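# Re-stand toppled blocks in a tight straight row

## Task

Set each block from the toppled row upright again on one of its long edges, with all of them pressed against each other face to face in a single straight line that contains only those blocks, and release them at the end.

## Robot and tools

Robot: two arms, left_arm and right_arm, each with six revolute joints and a parallel gripper. Shared scene frame: origin on the table top midway between the arms, +z up, +x outward over the table, left_arm on the +y side (the names are not image sides). Bases: left_arm at (-0.009, +0.346, 0) m, right_arm at (-0.049, -0.336, 0) m, both nearly unrotated. Fingers point along the gripper's +z axis and open and close along its y axis; the reported hand point sits between the pads, roughly 1 cm short of the fingertips.

The row (used by every moving tool): one flat list of 14 numbers covering both arms, left_arm first. Per arm: six absolute joint angles in radians, then the gripper opening. Joint order inside each arm block is fixed: shoulder (joint2, 0.000 to 3.142), elbow (joint3, 0.000 to 3.019), wrist roll (joint6, -2.094 to 2.094), wrist pitch (joint4, -1.693 to 1.571), waist (joint1, -2.880 to 2.880), wrist yaw (joint5, -1.571 to 1.571). Opening is a unitless command from -1 (closed) to +1 (fully open, about 0.094 m pad gap). Angles are goals, not offsets. A target more than 0.019 rad outside a range, and beyond the joint's current angle, gets the call rejected; true ends may differ from the listed ones by up to 0.019 rad, and the joint just stops at its true end. To keep a joint still, resend its value from the Joint targets line.

execute_actions(actions): actions is a list of up to 15 actions; each action is a list of up to 15 rows, each row applied for one control step of 1/30 s. If an action has fewer than 15 rows, its final row is repeated until 15 steps pass. An empty list only returns the current state and images. Speed is capped: each step the target sent to a joint stays within a lead of its measured angle (waist 0.264, shoulder 0.32, elbow 0.276, wrist pitch 0.33, wrist yaw 0.186, wrist roll 0.522 rad), and if the targets would shift the gripper over 70 mm from where it is, all are pulled back. Far goals therefore need several actions; an unfinished motion may not complete on its own, so repeat the target.

move(target, speed, blocking): target is one 14-number row as above. All joints of both arms travel on synchronized paths (so the hand traces a curve), lasting between 0.5 and 10 s; longer paths are cut off at 10 s. speed (0.01 to 2 rad/s, default 0.5) is the peak rate of whichever joint has the most travel. Finger openings are sent at the start. Paths ignore obstacles and the other arm. Faster contact means a harder hit; aiming further beyond a contact presses harder. blocking=false returns after 0.5 s while motion continues; until an end is reported, other moves and execute_actions are refused, so use wait(0) to check or stop to brake. The result adds a move: line with the ending (done, off_target, moving, held, fault), limits=held or limits=none, and each arm's joint furthest from its goal.

wait(seconds): 0 to 10 s, arms keep their last command; returns early if a running move finishes. stop(): brakes a running move to rest (needs room, more when fast); fingers keep going. zoom_image(camera, region): camera is cam_head_left, cam_head_right, cam_left_wrist or cam_right_wrist; region is [x0, y0, x1, y1] in pixels of that camera's latest 504x504 image, top-left at (0,0), at most 504 by 504. read_manual(section): returns licence texts only, no motion. finished_scene(scene): pass the current scene's integer; irreversible; the goal must already hold and remain so. Answering without a tool call ends everything.

Results: a state line per arm with end_effector_position (m) and end_effector_quat_wxyz in the scene frame (less accurate at long reach); Joint positions and Joint velocities per arm in the joint order above plus finger gap (m, m/s); Joint targets (angles currently being driven toward, which may drift without new commands); grip_measured (opening on the command scale, each gripper off by up to about 1 mm). Action calls also list joint readings at some steps, with HELD marking steps where an arm's row was held back. Other lines: "joint command not followed" (clearance check altered targets), "joint sent to its limit", MOTOR HOT (from 85 °C), FAULT and OVER-TEMPERATURE FAULT (at 100 °C the arm and its gripper go limp and fall until cooled).

Cameras: two fixed head cameras (pinhole) looking down at the table and a fisheye on each wrist, posed from that arm's joint readings; calibration is approximate (a few mm and degrees).

Gripping: to hold something, command an opening roughly 0.03 below its grip_measured; smaller gaps hold more gently. Pads push up to about 50 to 62 N, briefly more at first contact. Holding loads heats motors, even while you think, and the simulation keeps running during your replies.

Avoid: knocking or placing anything off the table (task fails), letting the arms strike or press each other, dropped blocks, slams and very hard pushes. Occasional outside tugs on held objects or nudges to loose ones can occur. Smooth, low-effort, quick motion is preferred.

Each tool is called after ">>>" in YAML: its name, and indented under it one key for each argument.

## Session

>>> execute_actions:
  actions: []

Scene clock: 0.00 s.
left_arm: end_effector_position=(+0.5698, +0.7559, +0.1263) grip_measured=+1.000 end_effector_quat_wxyz=(-0.126, +0.652, -0.618, +0.420) | right_arm: end_effector_position=(+0.4272, +0.1218, +0.2491) grip_measured=+1.000 end_effector_quat_wxyz=(+0.382, +0.208, +0.899, +0.062)
Joint names: [shoulder, elbow, wrist roll, wrist pitch, waist, wrist yaw]
Joint positions: left_arm=[ 2.091  1.76  -0.992 -0.873  0.841  0.851  0.094] | right_arm=[ 1.79   1.656  1.205 -0.925  0.828  0.637  0.094]
Joint velocities: left_arm=[-0.005 -0.002  0.007 -0.007 -0.005 -0.022  0.   ] | right_arm=[-0.024  0.002  0.022 -0.012 -0.015 -0.081  0.   ]
Joint targets: left_arm=[2.085 1.786 -0.992 -0.870 0.841 0.851] | right_arm=[1.796 1.682 1.205 -0.923 0.828 0.637]

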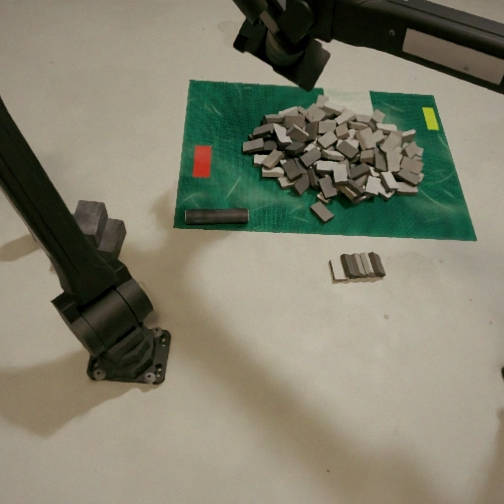

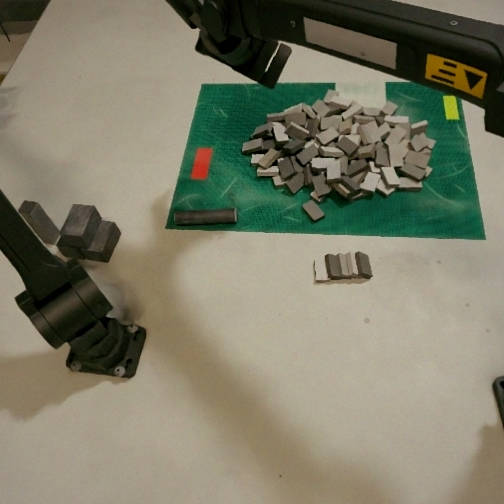

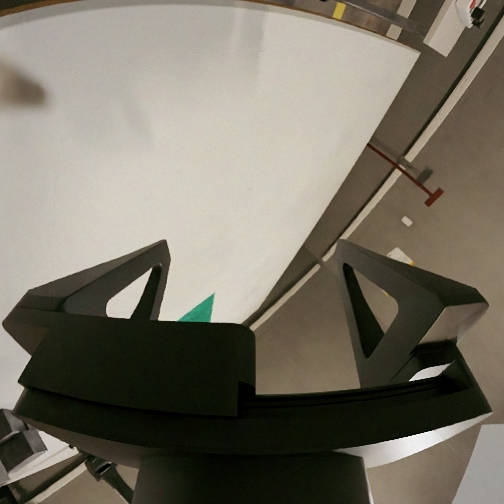

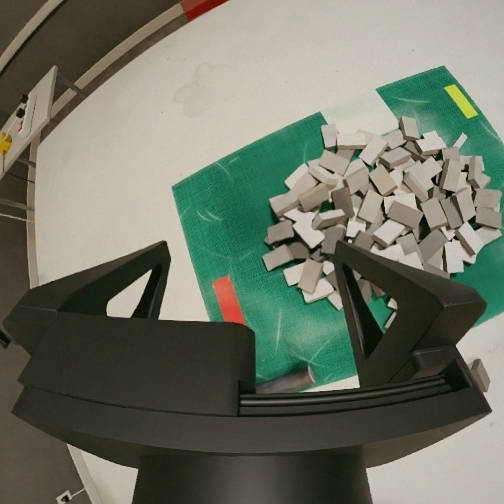

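>>> zoom_image:
  camera: "cam_head_left"
  region: [310, 230, 410, 300]

>>> zoom_image:
  camera: "cam_head_right"
  region: [295, 230, 395, 300]

Region (310, 230, 410, 300) of cam_head_left's 504x504 image, scaled by 5.040, with more detail than that image has; it fills the top 353 rows of this view, and the rest is white.

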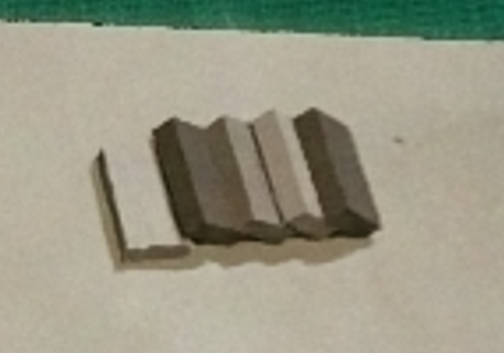

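Region (295, 230, 395, 300) of cam_head_right's 504x504 image, scaled by 5.040, with more detail than that image has; it fills the top 353 rows of this view, and the rest is white.

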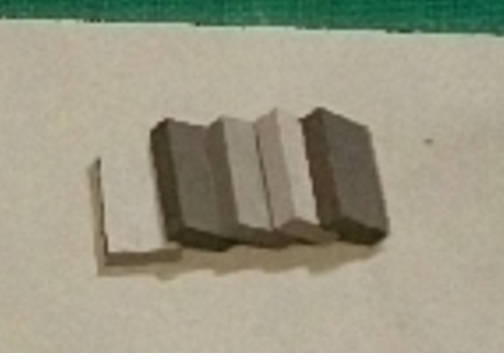

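>>> move:
  target: [2.085,1.786,-0.992,-0.87,0.841,0.851,1,1.418,0.985,0.8,-1.13,0.801,0,1]
  speed: 0.8

Scene clock: 6.73 s.
left_arm: end_effector_position=(+0.5698, +0.7559, +0.1263) grip_measured=+1.000 end_effector_quat_wxyz=(-0.126, +0.652, -0.618, +0.420) | right_arm: end_effector_position=(+0.1840, -0.0393, +0.1042) grip_measured=+1.000 end_effector_quat_wxyz=(+0.000, -0.050, +0.999, -0.002)
Joint names: [shoulder, elbow, wrist roll, wrist pitch, waist, wrist yaw]
Joint positions: left_arm=[ 2.091  1.76  -0.992 -0.873  0.841  0.851  0.094] | right_arm=[ 1.424  0.977  0.809 -1.127  0.814  0.003  0.094]
Joint velocities: left_arm=[-0.005 -0.002  0.007 -0.002 -0.005 -0.066  0.   ] | right_arm=[-0.015  0.007  0.022  0.002 -0.015  0.066  0.   ]
Joint targets: left_arm=[2.085 1.786 -0.992 -0.870 0.841 0.851] | right_arm=[1.418 0.985 0.800 -1.130 0.801 0.000]
move: off_target (left_arm); limits=none; left_arm: farthest joint: the elbow, 0.026 radians from its target (0.026 radians at the start); right_arm: farthest joint: the waist, 0.013 radians from its target (0.027 radians at the start)
camera_calibration (this result's frames):
cam_right_wrist: T_world_to_cam=[[0.11156, -0.993755, 0.00211121, -0.0616796], [-0.804885, -0.0891109, 0.586703, 0.0889941], [-0.582851, -0.0671519, -0.8098, 0.312992], [0, 0, 0, 1]] pos_world=[0.260939, -0.0323461, 0.201378]

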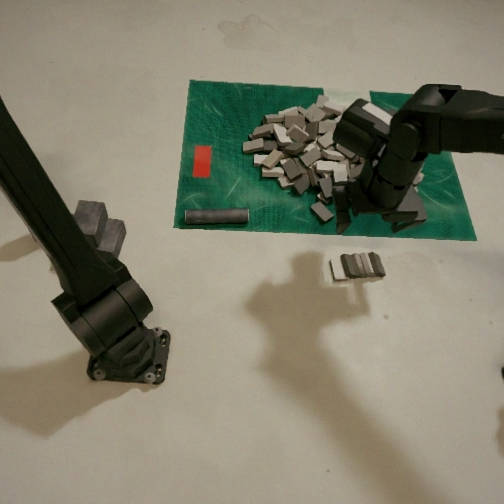

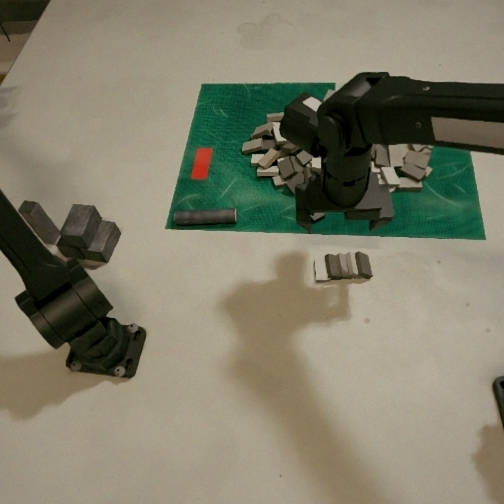

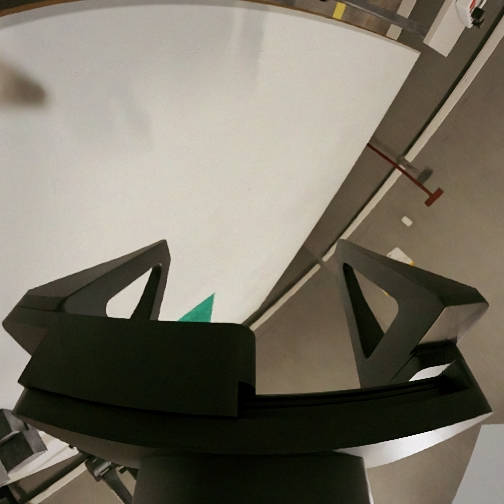

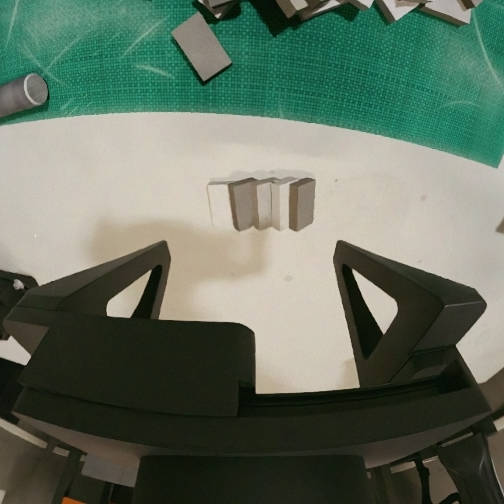

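>>> move:
  target: [2.085,1.786,-0.992,-0.87,0.841,0.851,1,1.474,0.88,0.81,-0.975,0.806,0,1]

>>> zoom_image:
  camera: "cam_right_wrist"
  region: [130, 150, 380, 300]

Scene clock: 8.83 s.
left_arm: end_effector_position=(+0.5698, +0.7559, +0.1263) grip_measured=+1.000 end_effector_quat_wxyz=(-0.126, +0.652, -0.618, +0.420) | right_arm: end_effector_position=(+0.1776, -0.0475, +0.0568) grip_measured=+1.000 end_effector_quat_wxyz=(+0.001, -0.050, +0.999, -0.001)
Joint names: [shoulder, elbow, wrist roll, wrist pitch, waist, wrist yaw]
Joint positions: left_arm=[ 2.091  1.76  -0.992 -0.873  0.841  0.851  0.094] | right_arm=[ 1.465  0.878  0.808 -0.985  0.814  0.003  0.094]
Joint velocities: left_arm=[-0.005 -0.007  0.022 -0.002 -0.005 -0.081  0.   ] | right_arm=[ 0.005 -0.022  0.037  0.002 -0.015 -0.007  0.   ]
Joint targets: left_arm=[2.085 1.786 -0.992 -0.870 0.841 0.851] | right_arm=[1.474 0.880 0.810 -0.975 0.806 0.000]
move: off_target (left_arm); limits=none; left_arm: farthest joint: the elbow, 0.026 radians from its target (0.026 radians at the start); right_arm: farthest joint: the wrist pitch, 0.010 radians from its target (0.152 radians at the start)
camera_calibration (this result's frames):
cam_right_wrist: T_world_to_cam=[[0.112316, -0.993672, 0.000481601, -0.06896], [-0.805326, -0.0907434, 0.585847, 0.11097], [-0.582096, -0.0661881, -0.810422, 0.270288], [0, 0, 0, 1]] pos_world=[0.254446, -0.040564, 0.154069]

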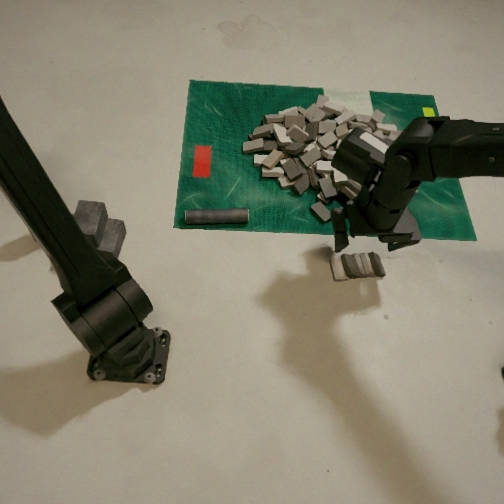

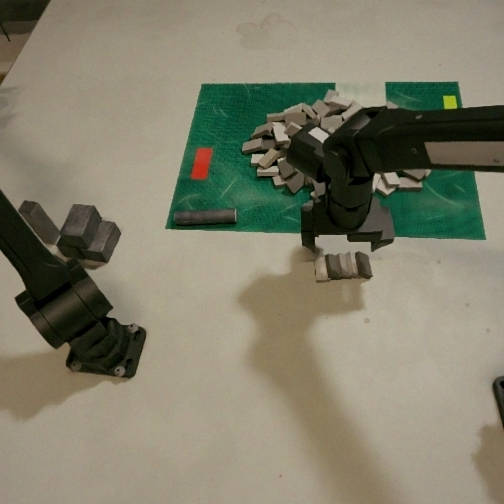

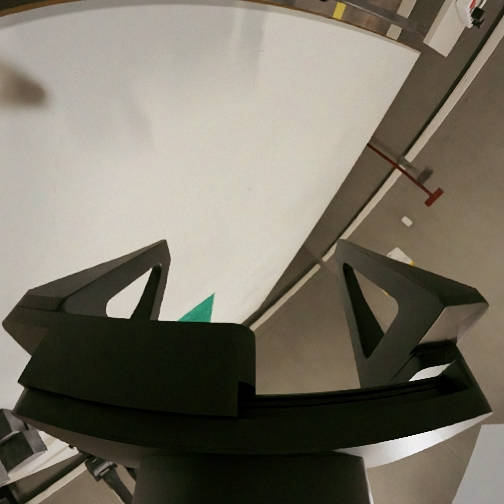

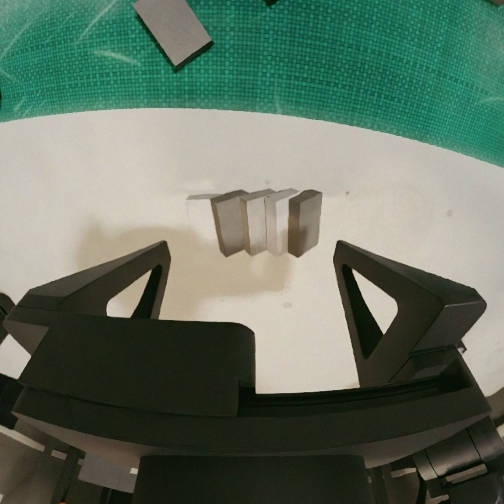

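Region (130, 150, 380, 300) of cam_right_wrist's 504x504 image, scaled by 2.016, with more detail than that image has; it fills the top 302 rows of this view, and the rest is white.

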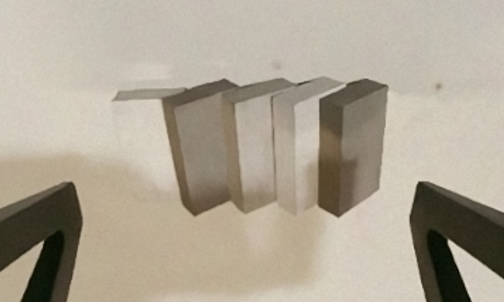

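>>> move:
  target: [2.085,1.786,-0.992,-0.87,0.841,0.851,1,1.43,0.81,0.78,-0.869,0.768,-0.065,1]
  speed: 0.3

>>> move:
  target: [2.085,1.786,-0.992,-0.87,0.841,0.851,1,1.465,0.752,0.78,-0.78,0.768,-0.065,1]
  speed: 0.1

Scene clock: 13.00 s.
left_arm: end_effector_position=(+0.5698, +0.7559, +0.1263) grip_measured=+1.000 end_effector_quat_wxyz=(-0.126, +0.652, -0.618, +0.420) | right_arm: end_effector_position=(+0.1777, -0.0506, +0.0454) grip_measured=+1.000 end_effector_quat_wxyz=(-0.002, -0.043, +0.998, +0.044)
Joint names: [shoulder, elbow, wrist roll, wrist pitch, waist, wrist yaw]
Joint positions: left_arm=[ 2.091  1.76  -0.992 -0.873  0.841  0.851  0.094] | right_arm=[ 1.441  0.813  0.789 -0.88   0.778 -0.062  0.094]
Joint velocities: left_arm=[-0.005 -0.012 -0.11  -0.012 -0.005  0.081  0.   ] | right_arm=[-0.005  0.007  0.022  0.012 -0.015  0.007  0.   ]
Joint targets: left_arm=[2.085 1.786 -0.992 -0.870 0.841 0.851] | right_arm=[1.430 0.810 0.780 -0.869 0.768 -0.065]
move: off_target (left_arm); limits=none; left_arm: farthest joint: the elbow, 0.026 radians from its target (0.026 radians at the start); right_arm: farthest joint: the shoulder, 0.011 radians from its target (0.035 radians at the start)
camera_calibration (this result's frames):
cam_right_wrist: T_world_to_cam=[[0.0968633, -0.991149, -0.0907811, -0.0650753], [-0.8014, -0.131757, 0.583436, 0.114799], [-0.590233, 0.0162384, -0.807069, 0.266337], [0, 0, 0, 1]] pos_world=[0.255504, -0.0536987, 0.142067]

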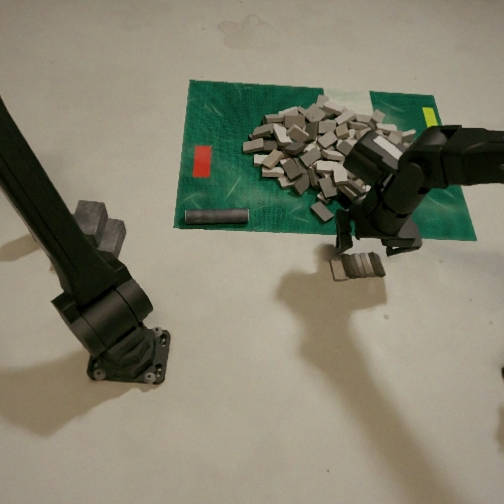

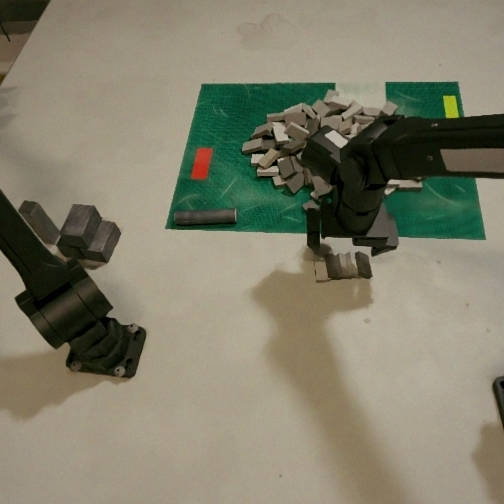

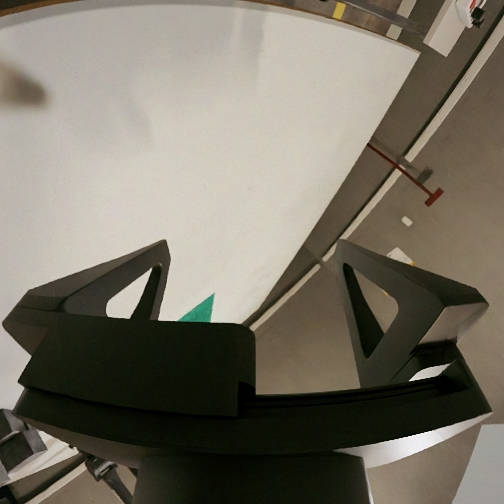

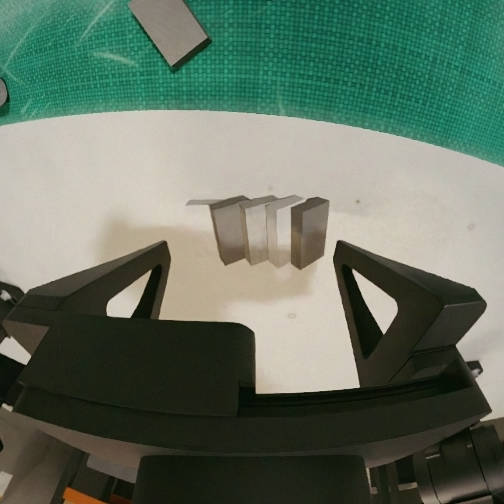

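Scene clock: 14.33 s.
left_arm: end_effector_position=(+0.5698, +0.7559, +0.1263) grip_measured=+1.000 end_effector_quat_wxyz=(-0.126, +0.652, -0.618, +0.420) | right_arm: end_effector_position=(+0.1735, -0.0556, +0.0261) grip_measured=+1.000 end_effector_quat_wxyz=(+0.006, -0.043, +0.998, +0.053)
Joint names: [shoulder, elbow, wrist roll, wrist pitch, waist, wrist yaw]
Joint positions: left_arm=[ 2.091  1.76  -0.992 -0.873  0.841  0.851  0.094] | right_arm=[ 1.448  0.755  0.788 -0.791  0.778 -0.062  0.094]
Joint velocities: left_arm=[-0.015 -0.012 -0.007 -0.002 -0.005 -0.037  0.   ] | right_arm=[-0.005 -0.017 -0.022 -0.002 -0.015 -0.066  0.   ]
Joint targets: left_arm=[2.085 1.786 -0.992 -0.870 0.841 0.851] | right_arm=[1.465 0.752 0.780 -0.780 0.768 -0.065]
move: off_target (left_arm); limits=none; left_arm: farthest joint: the elbow, 0.026 radians from its target (0.026 radians at the start); right_arm: farthest joint: the shoulder, 0.017 radians from its target (0.024 radians at the start)
camera_calibration (this result's frames):
cam_right_wrist: T_world_to_cam=[[0.0991545, -0.98925, -0.107486, -0.071226], [-0.810238, -0.142971, 0.568396, 0.123321], [-0.577653, 0.0307306, -0.815704, 0.247244], [0, 0, 0, 1]] pos_world=[0.249803, -0.060427, 0.123927]

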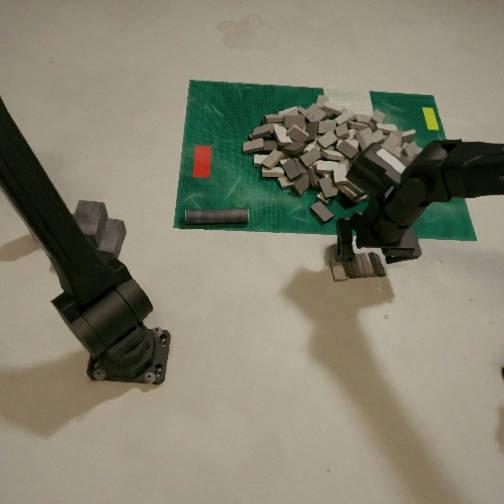

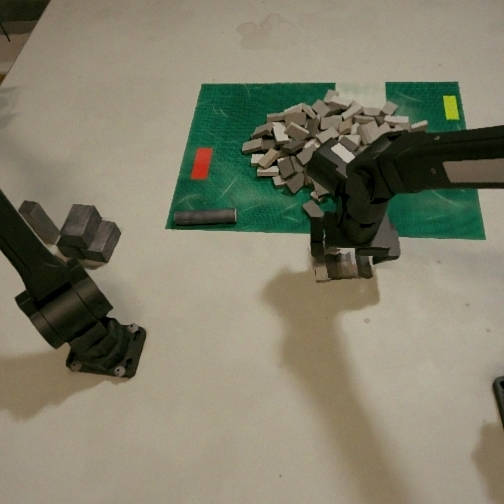

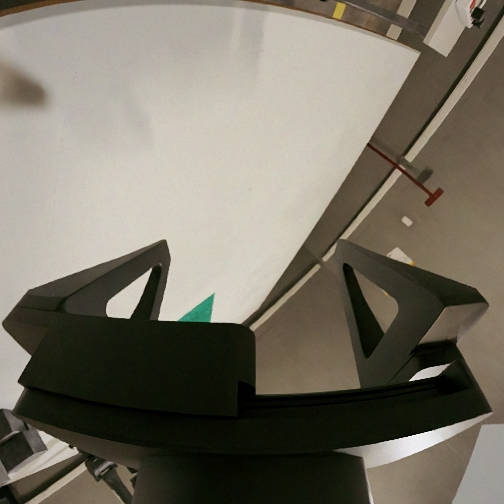

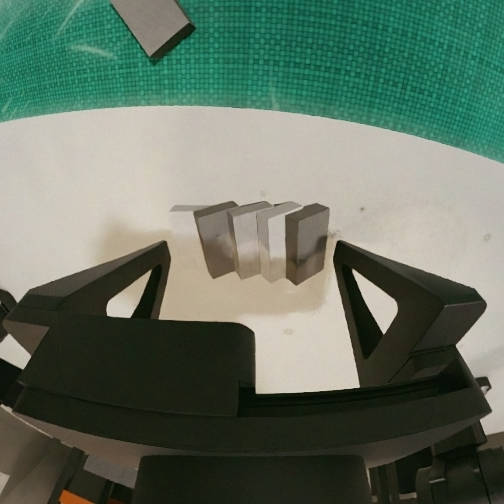

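>>> move:
  target: [2.085,1.786,-0.992,-0.87,0.841,0.851,1,1.482,0.752,0.78,-0.765,0.76,-0.065,1]
  speed: 0.05

>>> execute_actions:
  actions:
    - [[2.085,1.786,-0.992,-0.87,0.841,0.851,1,1.482,0.752,0.78,-0.765,0.76,-0.065,0.8]]
    - [[2.085,1.786,-0.992,-0.87,0.841,0.851,1,1.482,0.752,0.78,-0.765,0.76,-0.065,0.65]]
    - [[2.085,1.786,-0.992,-0.87,0.841,0.851,1,1.482,0.752,0.78,-0.765,0.76,-0.065,0.5]]

Scene clock: 16.73 s.
left_arm: end_effector_position=(+0.5698, +0.7559, +0.1263) grip_measured=+1.000 end_effector_quat_wxyz=(-0.126, +0.652, -0.618, +0.420) | right_arm: end_effector_position=(+0.1762, -0.0554, +0.0205) grip_measured=+1.000 end_effector_quat_wxyz=(+0.006, -0.041, +0.998, +0.052)
Joint names: [shoulder, elbow, wrist roll, wrist pitch, waist, wrist yaw]
Joint positions: left_arm=[ 2.091  1.76  -0.992 -0.873  0.841  0.851  0.094] | right_arm=[ 1.465  0.755  0.788 -0.776  0.773 -0.062  0.094]
Joint velocities: left_arm=[-0.015 -0.007 -0.022  0.002 -0.005  0.051  0.   ] | right_arm=[-0.015  0.007 -0.037 -0.012 -0.034  0.066  0.   ]
Joint targets: left_arm=[2.085 1.786 -0.992 -0.870 0.841 0.851] | right_arm=[1.482 0.752 0.780 -0.765 0.760 -0.065]
move: off_target (left_arm); limits=none; left_arm: farthest joint: the elbow, 0.026 radians from its target (0.026 radians at the start); right_arm: farthest joint: the shoulder, 0.017 radians from its target (0.034 radians at the start)
camera_calibration (this result's frames):
cam_right_wrist: T_world_to_cam=[[0.0937118, -0.989951, -0.105898, -0.0709896], [-0.810147, -0.137648, 0.569837, 0.128965], [-0.578688, 0.0323923, -0.814906, 0.244487], [0, 0, 0, 1]] pos_world=[0.252615, -0.0604439, 0.118226]

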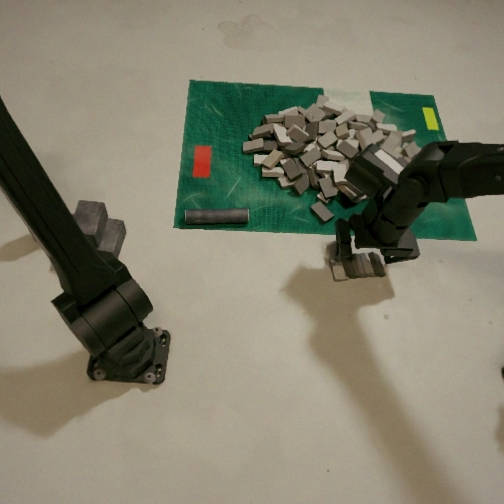

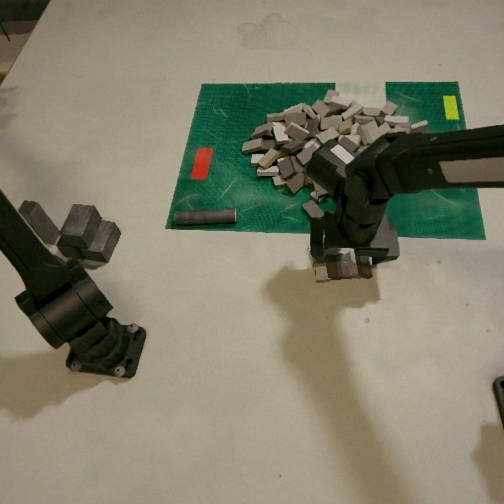

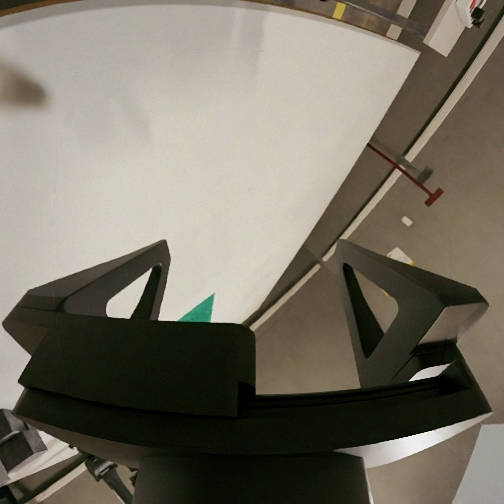

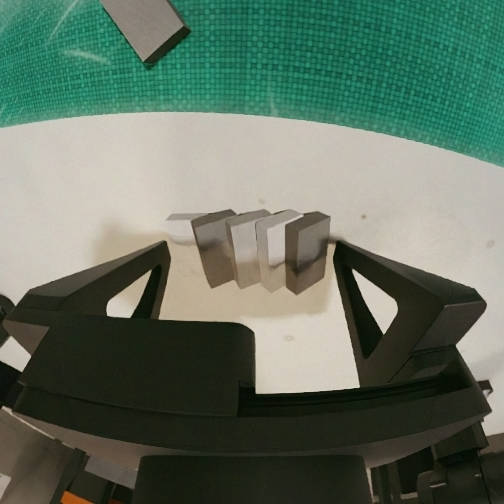

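Scene clock: 18.23 s.
left_arm: end_effector_position=(+0.5698, +0.7559, +0.1263) grip_measured=+1.000 end_effector_quat_wxyz=(-0.126, +0.652, -0.618, +0.420) | right_arm: end_effector_position=(+0.1765, -0.0561, +0.0203) grip_measured=+0.503 end_effector_quat_wxyz=(+0.006, -0.040, +0.998, +0.052)
Joint names: [shoulder, elbow, wrist roll, wrist pitch, waist, wrist yaw]
Joint positions: left_arm=[ 2.091  1.76  -0.992 -0.873  0.841  0.851  0.094] | right_arm=[ 1.465  0.754  0.788 -0.776  0.771 -0.062  0.071]
Joint velocities: left_arm=[-0.015 -0.007 -0.037 -0.017 -0.005  0.066  0.   ] | right_arm=[-0.024  0.002  0.066 -0.012 -0.005 -0.037  0.001]
Joint targets: left_arm=[2.085 1.786 -0.992 -0.870 0.841 0.851] | right_arm=[1.482 0.752 0.780 -0.765 0.760 -0.065]
Step readings (joint positions; steps 1 to 15: 1st action; 16 to 30: 2nd action; 31 to 45: 3rd action):
0: left_arm=[2.091 1.760 -0.992 -0.873 0.841 0.851] | right_arm=[1.465 0.755 0.788 -0.776 0.773 -0.062]
1: left_arm=[2.091 1.760 -0.992 -0.873 0.841 0.851] | right_arm=[1.465 0.755 0.788 -0.776 0.773 -0.062]
2: left_arm=[2.091 1.760 -0.992 -0.873 0.841 0.851] | right_arm=[1.465 0.755 0.788 -0.776 0.773 -0.062]
4: left_arm=[2.091 1.760 -0.992 -0.873 0.841 0.851] | right_arm=[1.465 0.755 0.788 -0.776 0.773 -0.062]
8: left_arm=[2.091 1.760 -0.992 -0.873 0.841 0.851] | right_arm=[1.465 0.755 0.788 -0.776 0.773 -0.062]
15: left_arm=[2.091 1.760 -0.992 -0.873 0.841 0.851] | right_arm=[1.465 0.755 0.788 -0.776 0.773 -0.062]
16: left_arm=[2.091 1.760 -0.992 -0.873 0.841 0.851] | right_arm=[1.465 0.755 0.788 -0.776 0.773 -0.062]
17: left_arm=[2.091 1.760 -0.992 -0.873 0.841 0.851] | right_arm=[1.465 0.755 0.788 -0.776 0.773 -0.062]
19: left_arm=[2.091 1.760 -0.992 -0.873 0.841 0.851] | right_arm=[1.465 0.755 0.788 -0.776 0.773 -0.062]
23: left_arm=[2.091 1.760 -0.992 -0.873 0.841 0.851] | right_arm=[1.465 0.755 0.788 -0.776 0.773 -0.062]
30: left_arm=[2.091 1.760 -0.992 -0.873 0.841 0.851] | right_arm=[1.465 0.755 0.788 -0.776 0.773 -0.062]
31: left_arm=[2.091 1.760 -0.992 -0.873 0.841 0.851] | right_arm=[1.465 0.755 0.788 -0.776 0.773 -0.062]
32: left_arm=[2.091 1.760 -0.992 -0.873 0.841 0.851] | right_arm=[1.465 0.755 0.788 -0.776 0.773 -0.062]
34: left_arm=[2.091 1.760 -0.992 -0.873 0.841 0.851] | right_arm=[1.465 0.754 0.788 -0.776 0.771 -0.062]
38: left_arm=[2.091 1.760 -0.992 -0.873 0.841 0.851] | right_arm=[1.465 0.754 0.788 -0.776 0.771 -0.062]
45: Joint positions above
camera_calibration (this result's frames):
cam_right_wrist: T_world_to_cam=[[0.0921497, -0.990184, -0.105091, -0.0715519], [-0.810267, -0.135911, 0.570085, 0.129388], [-0.578772, 0.0326187, -0.814837, 0.244539], [0, 0, 0, 1]] pos_world=[0.252964, -0.0612408, 0.117978]

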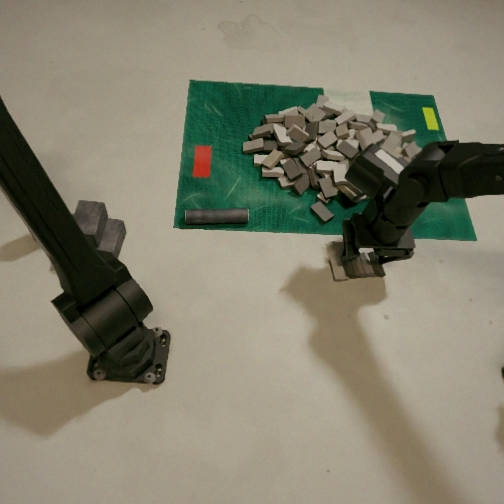

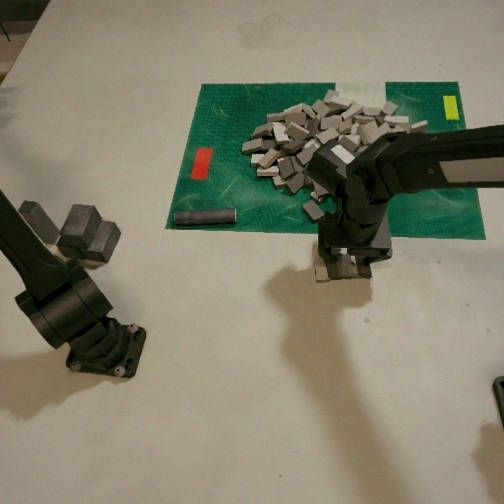

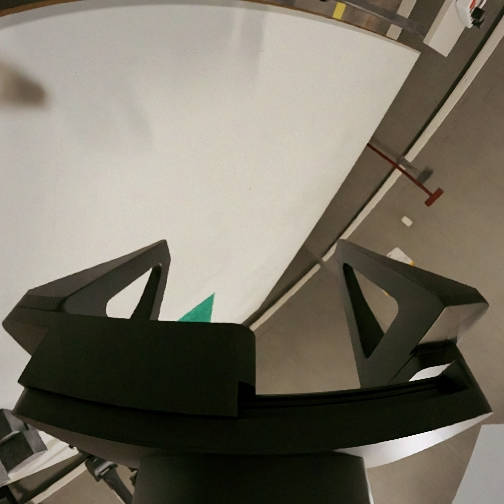

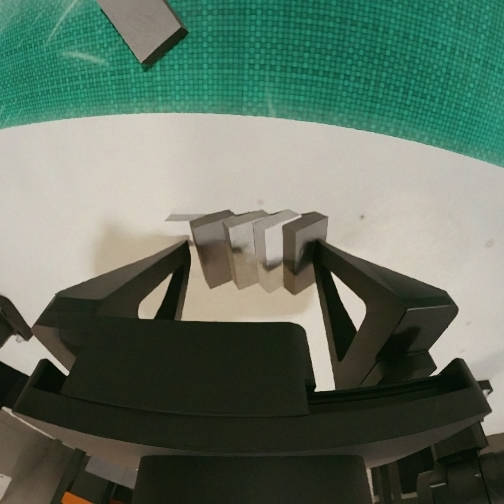

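>>> move:
  target: [2.085,1.786,-0.992,-0.87,0.841,0.851,1,1.482,0.752,0.78,-0.765,0.76,-0.065,0.85]

>>> move:
  target: [2.085,1.786,-0.992,-0.87,0.841,0.851,1,1.492,0.735,0.78,-0.74,0.76,-0.065,0.85]
  speed: 0.05

>>> execute_actions:
  actions:
    - [[2.085,1.786,-0.992,-0.87,0.841,0.851,1,1.492,0.735,0.78,-0.74,0.76,-0.065,0.65]]
    - [[2.085,1.786,-0.992,-0.87,0.841,0.851,1,1.492,0.735,0.78,-0.74,0.76,-0.065,0.5]]
    - [[2.085,1.786,-0.992,-0.87,0.841,0.851,1,1.492,0.735,0.78,-0.74,0.76,-0.065,0.4]]

Scene clock: 20.37 s.
left_arm: end_effector_position=(+0.5698, +0.7559, +0.1263) grip_measured=+1.000 end_effector_quat_wxyz=(-0.126, +0.652, -0.618, +0.420) | right_arm: end_effector_position=(+0.1765, -0.0561, +0.0203) grip_measured=+0.847 end_effector_quat_wxyz=(+0.006, -0.040, +0.998, +0.052)
Joint names: [shoulder, elbow, wrist roll, wrist pitch, waist, wrist yaw]
Joint positions: left_arm=[ 2.091  1.76  -0.992 -0.873  0.841  0.851  0.094] | right_arm=[ 1.465  0.754  0.788 -0.776  0.771 -0.062  0.087]
Joint velocities: left_arm=[-0.005 -0.012 -0.037  0.002 -0.005  0.051  0.   ] | right_arm=[ 0.005  0.002 -0.037 -0.017 -0.005 -0.007  0.   ]
Joint targets: left_arm=[2.085 1.786 -0.992 -0.870 0.841 0.851] | right_arm=[1.482 0.752 0.780 -0.765 0.760 -0.065]
move: off_target (left_arm); limits=none; left_arm: farthest joint: the elbow, 0.026 radians from its target (0.026 radians at the start); right_arm: farthest joint: the shoulder, 0.017 radians from its target (0.017 radians at the start)
camera_calibration (this result's frames):
cam_right_wrist: T_world_to_cam=[[0.0921497, -0.990184, -0.105091, -0.0715519], [-0.810267, -0.135911, 0.570085, 0.129388], [-0.578772, 0.0326187, -0.814837, 0.244539], [0, 0, 0, 1]] pos_world=[0.252964, -0.0612408, 0.117978]

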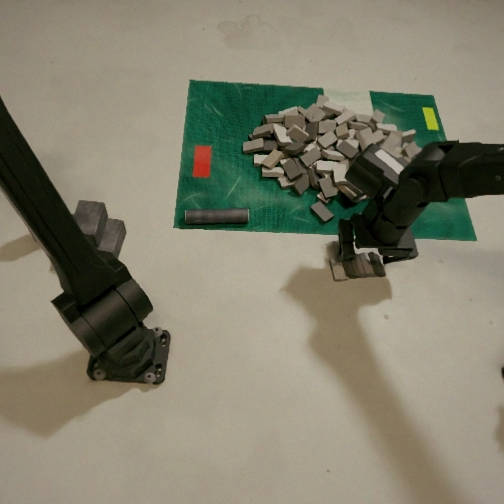

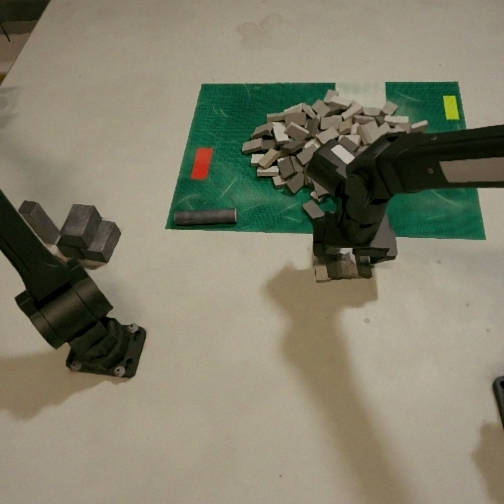

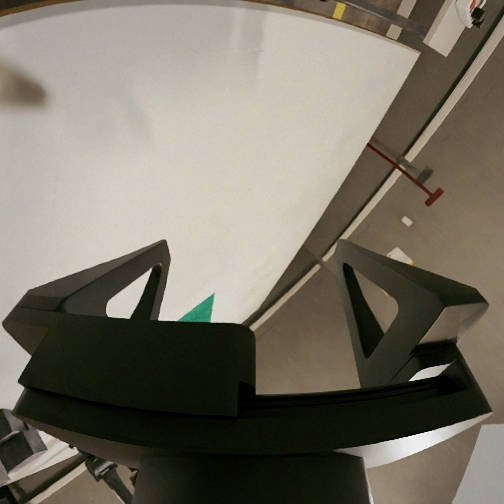

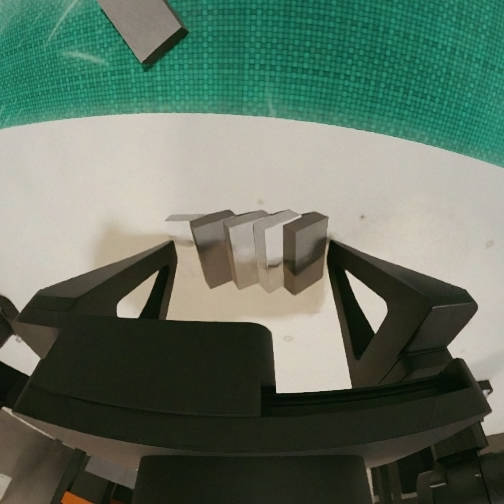

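Scene clock: 21.40 s.
left_arm: end_effector_position=(+0.5698, +0.7559, +0.1263) grip_measured=+1.000 end_effector_quat_wxyz=(-0.126, +0.652, -0.618, +0.420) | right_arm: end_effector_position=(+0.1747, -0.0583, +0.0129) grip_measured=+0.847 end_effector_quat_wxyz=(+0.006, -0.040, +0.998, +0.052)
Joint names: [shoulder, elbow, wrist roll, wrist pitch, waist, wrist yaw]
Joint positions: left_arm=[ 2.091  1.76  -0.992 -0.873  0.841  0.851  0.094] | right_arm=[ 1.475  0.739  0.788 -0.751  0.771 -0.062  0.087]
Joint velocities: left_arm=[-0.015 -0.012 -0.051 -0.012 -0.005 -0.022  0.   ] | right_arm=[ 0.015 -0.007 -0.007 -0.017 -0.005 -0.022  0.   ]
Joint targets: left_arm=[2.085 1.786 -0.992 -0.870 0.841 0.851] | right_arm=[1.492 0.735 0.780 -0.740 0.760 -0.065]
move: off_target (left_arm); limits=none; left_arm: farthest joint: the elbow, 0.026 radians from its target (0.026 radians at the start); right_arm: farthest joint: the shoulder, 0.017 radians from its target (0.027 radians at the start)
camera_calibration (this result's frames):
cam_right_wrist: T_world_to_cam=[[0.0921238, -0.990214, -0.104826, -0.0743069], [-0.810126, -0.135745, 0.570324, 0.131782], [-0.578973, 0.0323821, -0.814703, 0.237548], [0, 0, 0, 1]] pos_world=[0.251139, -0.0633833, 0.110583]

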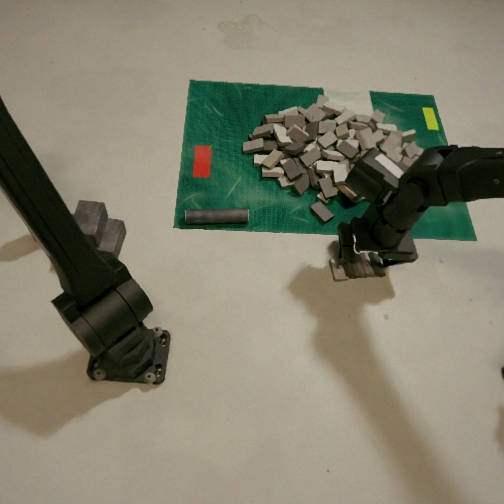

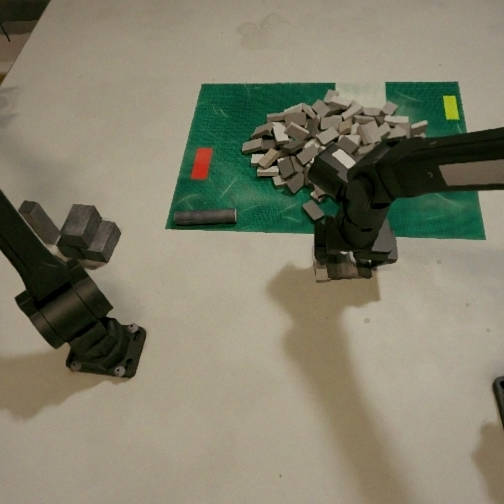

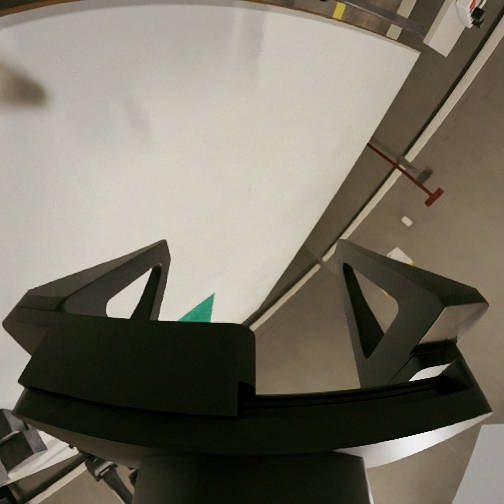

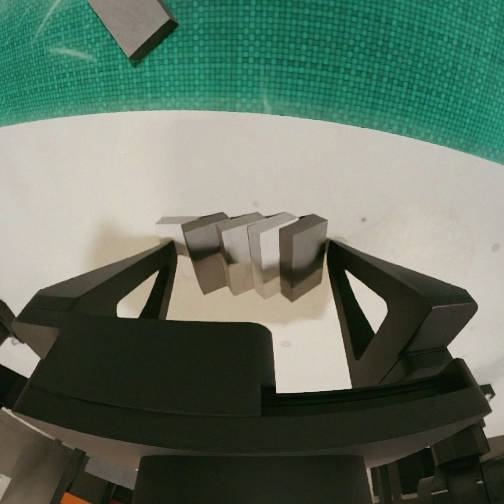

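Scene clock: 22.90 s.
left_arm: end_effector_position=(+0.5698, +0.7559, +0.1263) grip_measured=+1.000 end_effector_quat_wxyz=(-0.126, +0.652, -0.618, +0.420) | right_arm: end_effector_position=(+0.1745, -0.0585, +0.0124) grip_measured=+0.404 end_effector_quat_wxyz=(+0.005, -0.040, +0.998, +0.052)
Joint names: [shoulder, elbow, wrist roll, wrist pitch, waist, wrist yaw]
Joint positions: left_arm=[ 2.091  1.76  -0.992 -0.873  0.841  0.851  0.094] | right_arm=[ 1.475  0.737  0.787 -0.748  0.77  -0.063  0.066]
Joint velocities: left_arm=[-0.005 -0.007  0.051 -0.007  0.015  0.007  0.   ] | right_arm=[-0.024 -0.012 -0.051 -0.002  0.005  0.066  0.   ]
Joint targets: left_arm=[2.085 1.786 -0.992 -0.870 0.841 0.851] | right_arm=[1.492 0.735 0.780 -0.740 0.760 -0.065]
Step readings (joint positions; steps 1 to 15: 1st action; 16 to 30: 2nd action; 31 to 45: 3rd action):
0: left_arm=[2.091 1.760 -0.992 -0.873 0.841 0.851] | right_arm=[1.475 0.739 0.788 -0.751 0.771 -0.062]
1: left_arm=[2.091 1.760 -0.992 -0.873 0.841 0.851] | right_arm=[1.475 0.739 0.788 -0.751 0.771 -0.062]
2: left_arm=[2.091 1.760 -0.992 -0.873 0.841 0.851] | right_arm=[1.475 0.738 0.788 -0.751 0.770 -0.061]
4: left_arm=[2.091 1.760 -0.992 -0.873 0.841 0.851] | right_arm=[1.475 0.737 0.788 -0.751 0.770 -0.061]
8: left_arm=[2.091 1.760 -0.992 -0.873 0.841 0.851] | right_arm=[1.475 0.737 0.788 -0.751 0.770 -0.061]
15: left_arm=[2.091 1.760 -0.992 -0.873 0.841 0.851] | right_arm=[1.475 0.737 0.788 -0.751 0.770 -0.061]
16: left_arm=[2.091 1.760 -0.992 -0.873 0.841 0.851] | right_arm=[1.475 0.737 0.787 -0.751 0.770 -0.061]
17: left_arm=[2.091 1.760 -0.992 -0.873 0.841 0.851] | right_arm=[1.475 0.737 0.787 -0.751 0.770 -0.063]
19: left_arm=[2.091 1.760 -0.992 -0.873 0.841 0.851] | right_arm=[1.475 0.737 0.787 -0.750 0.770 -0.063]
23: left_arm=[2.091 1.760 -0.992 -0.873 0.841 0.851] | right_arm=[1.475 0.737 0.787 -0.750 0.770 -0.063]
30: left_arm=[2.091 1.760 -0.992 -0.873 0.841 0.851] | right_arm=[1.475 0.737 0.787 -0.750 0.770 -0.063]
31: left_arm=[2.091 1.760 -0.992 -0.873 0.841 0.851] | right_arm=[1.475 0.737 0.787 -0.750 0.770 -0.063]
32: left_arm=[2.091 1.760 -0.992 -0.873 0.841 0.851] | right_arm=[1.475 0.737 0.787 -0.749 0.770 -0.063]
34: left_arm=[2.091 1.760 -0.992 -0.873 0.841 0.851] | right_arm=[1.475 0.737 0.787 -0.748 0.770 -0.063]
38: left_arm=[2.091 1.760 -0.992 -0.873 0.841 0.851] | right_arm=[1.475 0.737 0.787 -0.748 0.770 -0.063]
45: Joint positions above
camera_calibration (this result's frames):
cam_right_wrist: T_world_to_cam=[[0.092185, -0.990038, -0.106426, -0.0745536], [-0.809776, -0.136737, 0.570583, 0.131768], [-0.579452, 0.0335824, -0.814314, 0.237184], [0, 0, 0, 1]] pos_world=[0.251012, -0.0637586, 0.110023]

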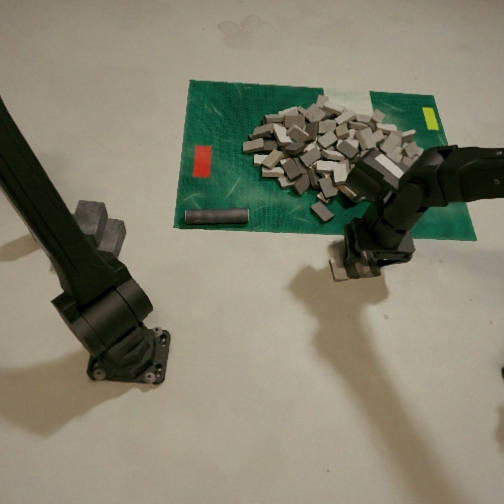

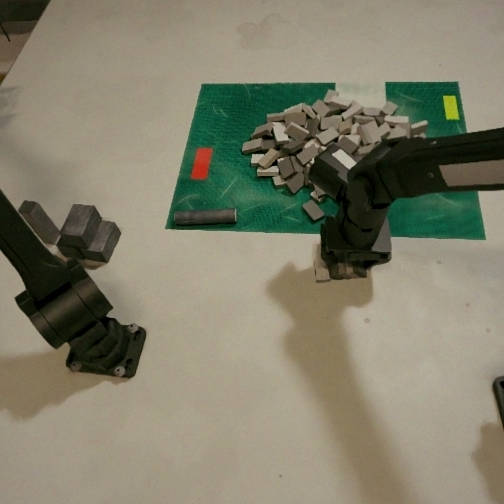

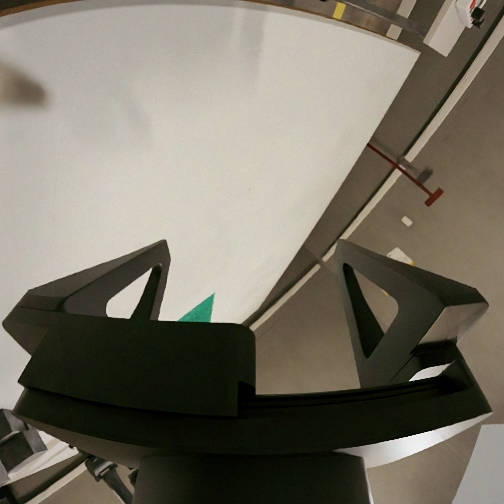

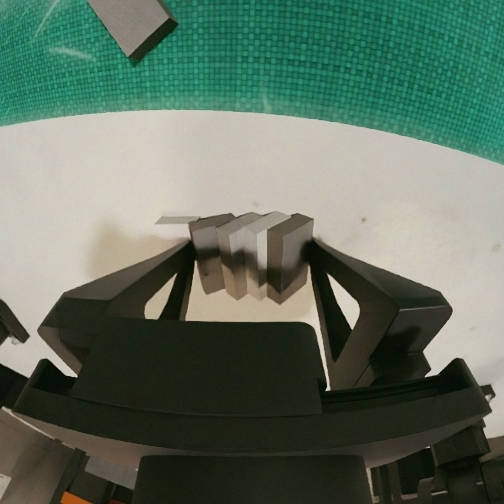

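Working.

>>> execute_actions:
  actions:
    - [[2.085,1.786,-0.992,-0.87,0.841,0.851,1,1.492,0.735,0.78,-0.74,0.76,-0.065,0.28]]
    - [[2.085,1.786,-0.992,-0.87,0.841,0.851,1,1.492,0.735,0.78,-0.74,0.76,-0.065,0.16]]
    - [[2.085,1.786,-0.992,-0.87,0.841,0.851,1,1.492,0.735,0.78,-0.74,0.76,-0.065,0.05]]
    - [[2.085,1.786,-0.992,-0.87,0.841,0.851,1,1.492,0.735,0.78,-0.74,0.76,-0.065,-0.05]]

Scene clock: 26.10 s.
left_arm: end_effector_position=(+0.5698, +0.7559, +0.1263) grip_measured=+1.000 end_effector_quat_wxyz=(-0.126, +0.652, -0.618, +0.420) | right_arm: end_effector_position=(+0.1767, -0.0578, +0.0215) grip_measured=-0.044 end_effector_quat_wxyz=(+0.013, -0.040, +0.997, +0.061)
Joint names: [shoulder, elbow, wrist roll, wrist pitch, waist, wrist yaw]
Joint positions: left_arm=[ 2.091  1.76  -0.992 -0.873  0.841  0.851  0.094] | right_arm=[ 1.448  0.737  0.785 -0.754  0.766 -0.064  0.045]
Joint velocities: left_arm=[-0.005  0.007 -0.081 -0.002 -0.005 -0.007  0.   ] | right_arm=[ 0.005  0.002 -0.081 -0.012 -0.015 -0.051 -0.001]
Joint targets: left_arm=[2.085 1.786 -0.992 -0.870 0.841 0.851] | right_arm=[1.492 0.735 0.780 -0.740 0.760 -0.065]
Step readings (joint positions; steps 1 to 15: 1st action; 16 to 30: 2nd action; 31 to 45: 3rd action; 46 to 60: 4th action):
0: left_arm=[2.091 1.760 -0.992 -0.873 0.841 0.851] | right_arm=[1.475 0.737 0.787 -0.748 0.770 -0.063]
1: left_arm=[2.091 1.760 -0.992 -0.873 0.841 0.851] | right_arm=[1.475 0.737 0.787 -0.748 0.770 -0.065]
2: left_arm=[2.091 1.760 -0.992 -0.873 0.841 0.851] | right_arm=[1.475 0.737 0.787 -0.747 0.770 -0.065]
4: left_arm=[2.091 1.760 -0.992 -0.873 0.841 0.851] | right_arm=[1.475 0.737 0.787 -0.747 0.770 -0.065]
8: left_arm=[2.091 1.760 -0.992 -0.873 0.841 0.851] | right_arm=[1.475 0.737 0.787 -0.747 0.770 -0.065]
15: left_arm=[2.091 1.760 -0.992 -0.873 0.841 0.851] | right_arm=[1.475 0.737 0.787 -0.747 0.770 -0.065]
16: left_arm=[2.091 1.760 -0.992 -0.873 0.841 0.851] | right_arm=[1.475 0.737 0.787 -0.747 0.770 -0.065]
17: left_arm=[2.091 1.760 -0.992 -0.873 0.841 0.851] | right_arm=[1.472 0.737 0.786 -0.747 0.770 -0.065]
19: left_arm=[2.091 1.760 -0.992 -0.873 0.841 0.851] | right_arm=[1.459 0.737 0.785 -0.752 0.768 -0.063]
23: left_arm=[2.091 1.760 -0.992 -0.873 0.841 0.851] | right_arm=[1.459 0.737 0.785 -0.752 0.767 -0.064]
30: left_arm=[2.091 1.760 -0.992 -0.873 0.841 0.851] | right_arm=[1.459 0.737 0.785 -0.752 0.767 -0.064]
31: left_arm=[2.091 1.760 -0.992 -0.873 0.841 0.851] | right_arm=[1.459 0.737 0.785 -0.752 0.767 -0.064]
32: left_arm=[2.091 1.760 -0.992 -0.873 0.841 0.851] | right_arm=[1.456 0.737 0.785 -0.752 0.767 -0.064]
34: left_arm=[2.091 1.760 -0.992 -0.873 0.841 0.851] | right_arm=[1.456 0.737 0.785 -0.752 0.767 -0.064]
38: left_arm=[2.091 1.760 -0.992 -0.873 0.841 0.851] | right_arm=[1.456 0.737 0.785 -0.752 0.767 -0.064]
45: left_arm=[2.091 1.760 -0.992 -0.873 0.841 0.851] | right_arm=[1.456 0.737 0.785 -0.752 0.767 -0.064]
46: left_arm=[2.091 1.760 -0.992 -0.873 0.841 0.851] | right_arm=[1.456 0.737 0.785 -0.752 0.767 -0.064]
47: left_arm=[2.091 1.760 -0.992 -0.873 0.841 0.851] | right_arm=[1.450 0.737 0.785 -0.754 0.766 -0.064]
49: left_arm=[2.091 1.760 -0.992 -0.873 0.841 0.851] | right_arm=[1.448 0.737 0.785 -0.754 0.766 -0.064]
53: left_arm=[2.091 1.760 -0.992 -0.873 0.841 0.851] | right_arm=[1.448 0.737 0.785 -0.754 0.766 -0.064]
60: Joint positions above
camera_calibration (this result's frames):
cam_right_wrist: T_world_to_cam=[[0.092722, -0.988165, -0.122196, -0.0727297], [-0.817889, -0.14558, 0.556655, 0.129714], [-0.567856, 0.0483282, -0.821708, 0.244819], [0, 0, 0, 1]] pos_world=[0.251858, -0.0648168, 0.120077]

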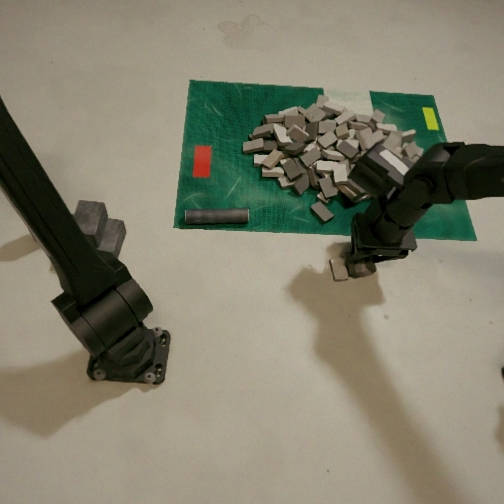

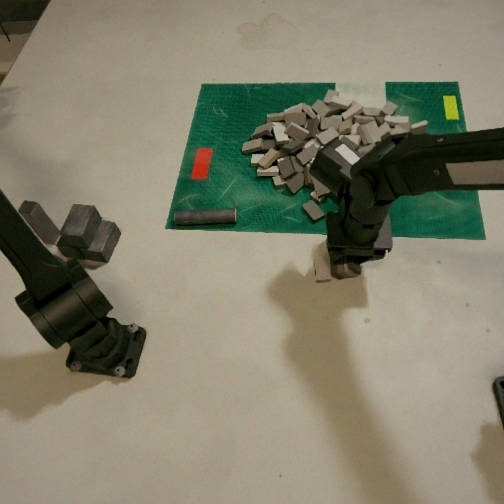

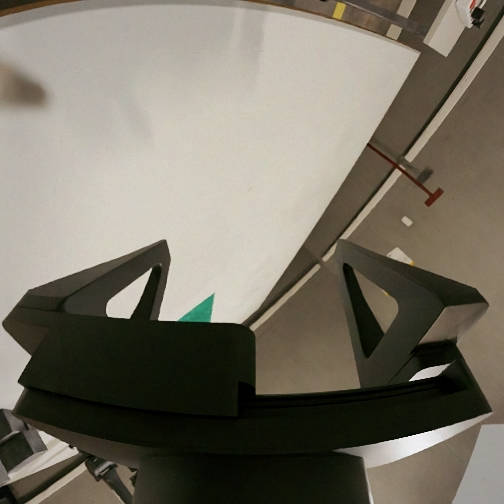

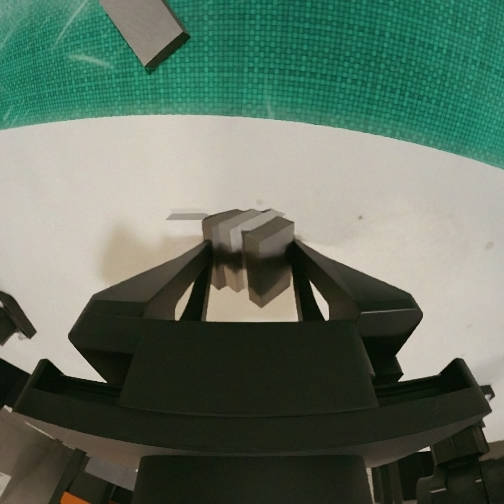

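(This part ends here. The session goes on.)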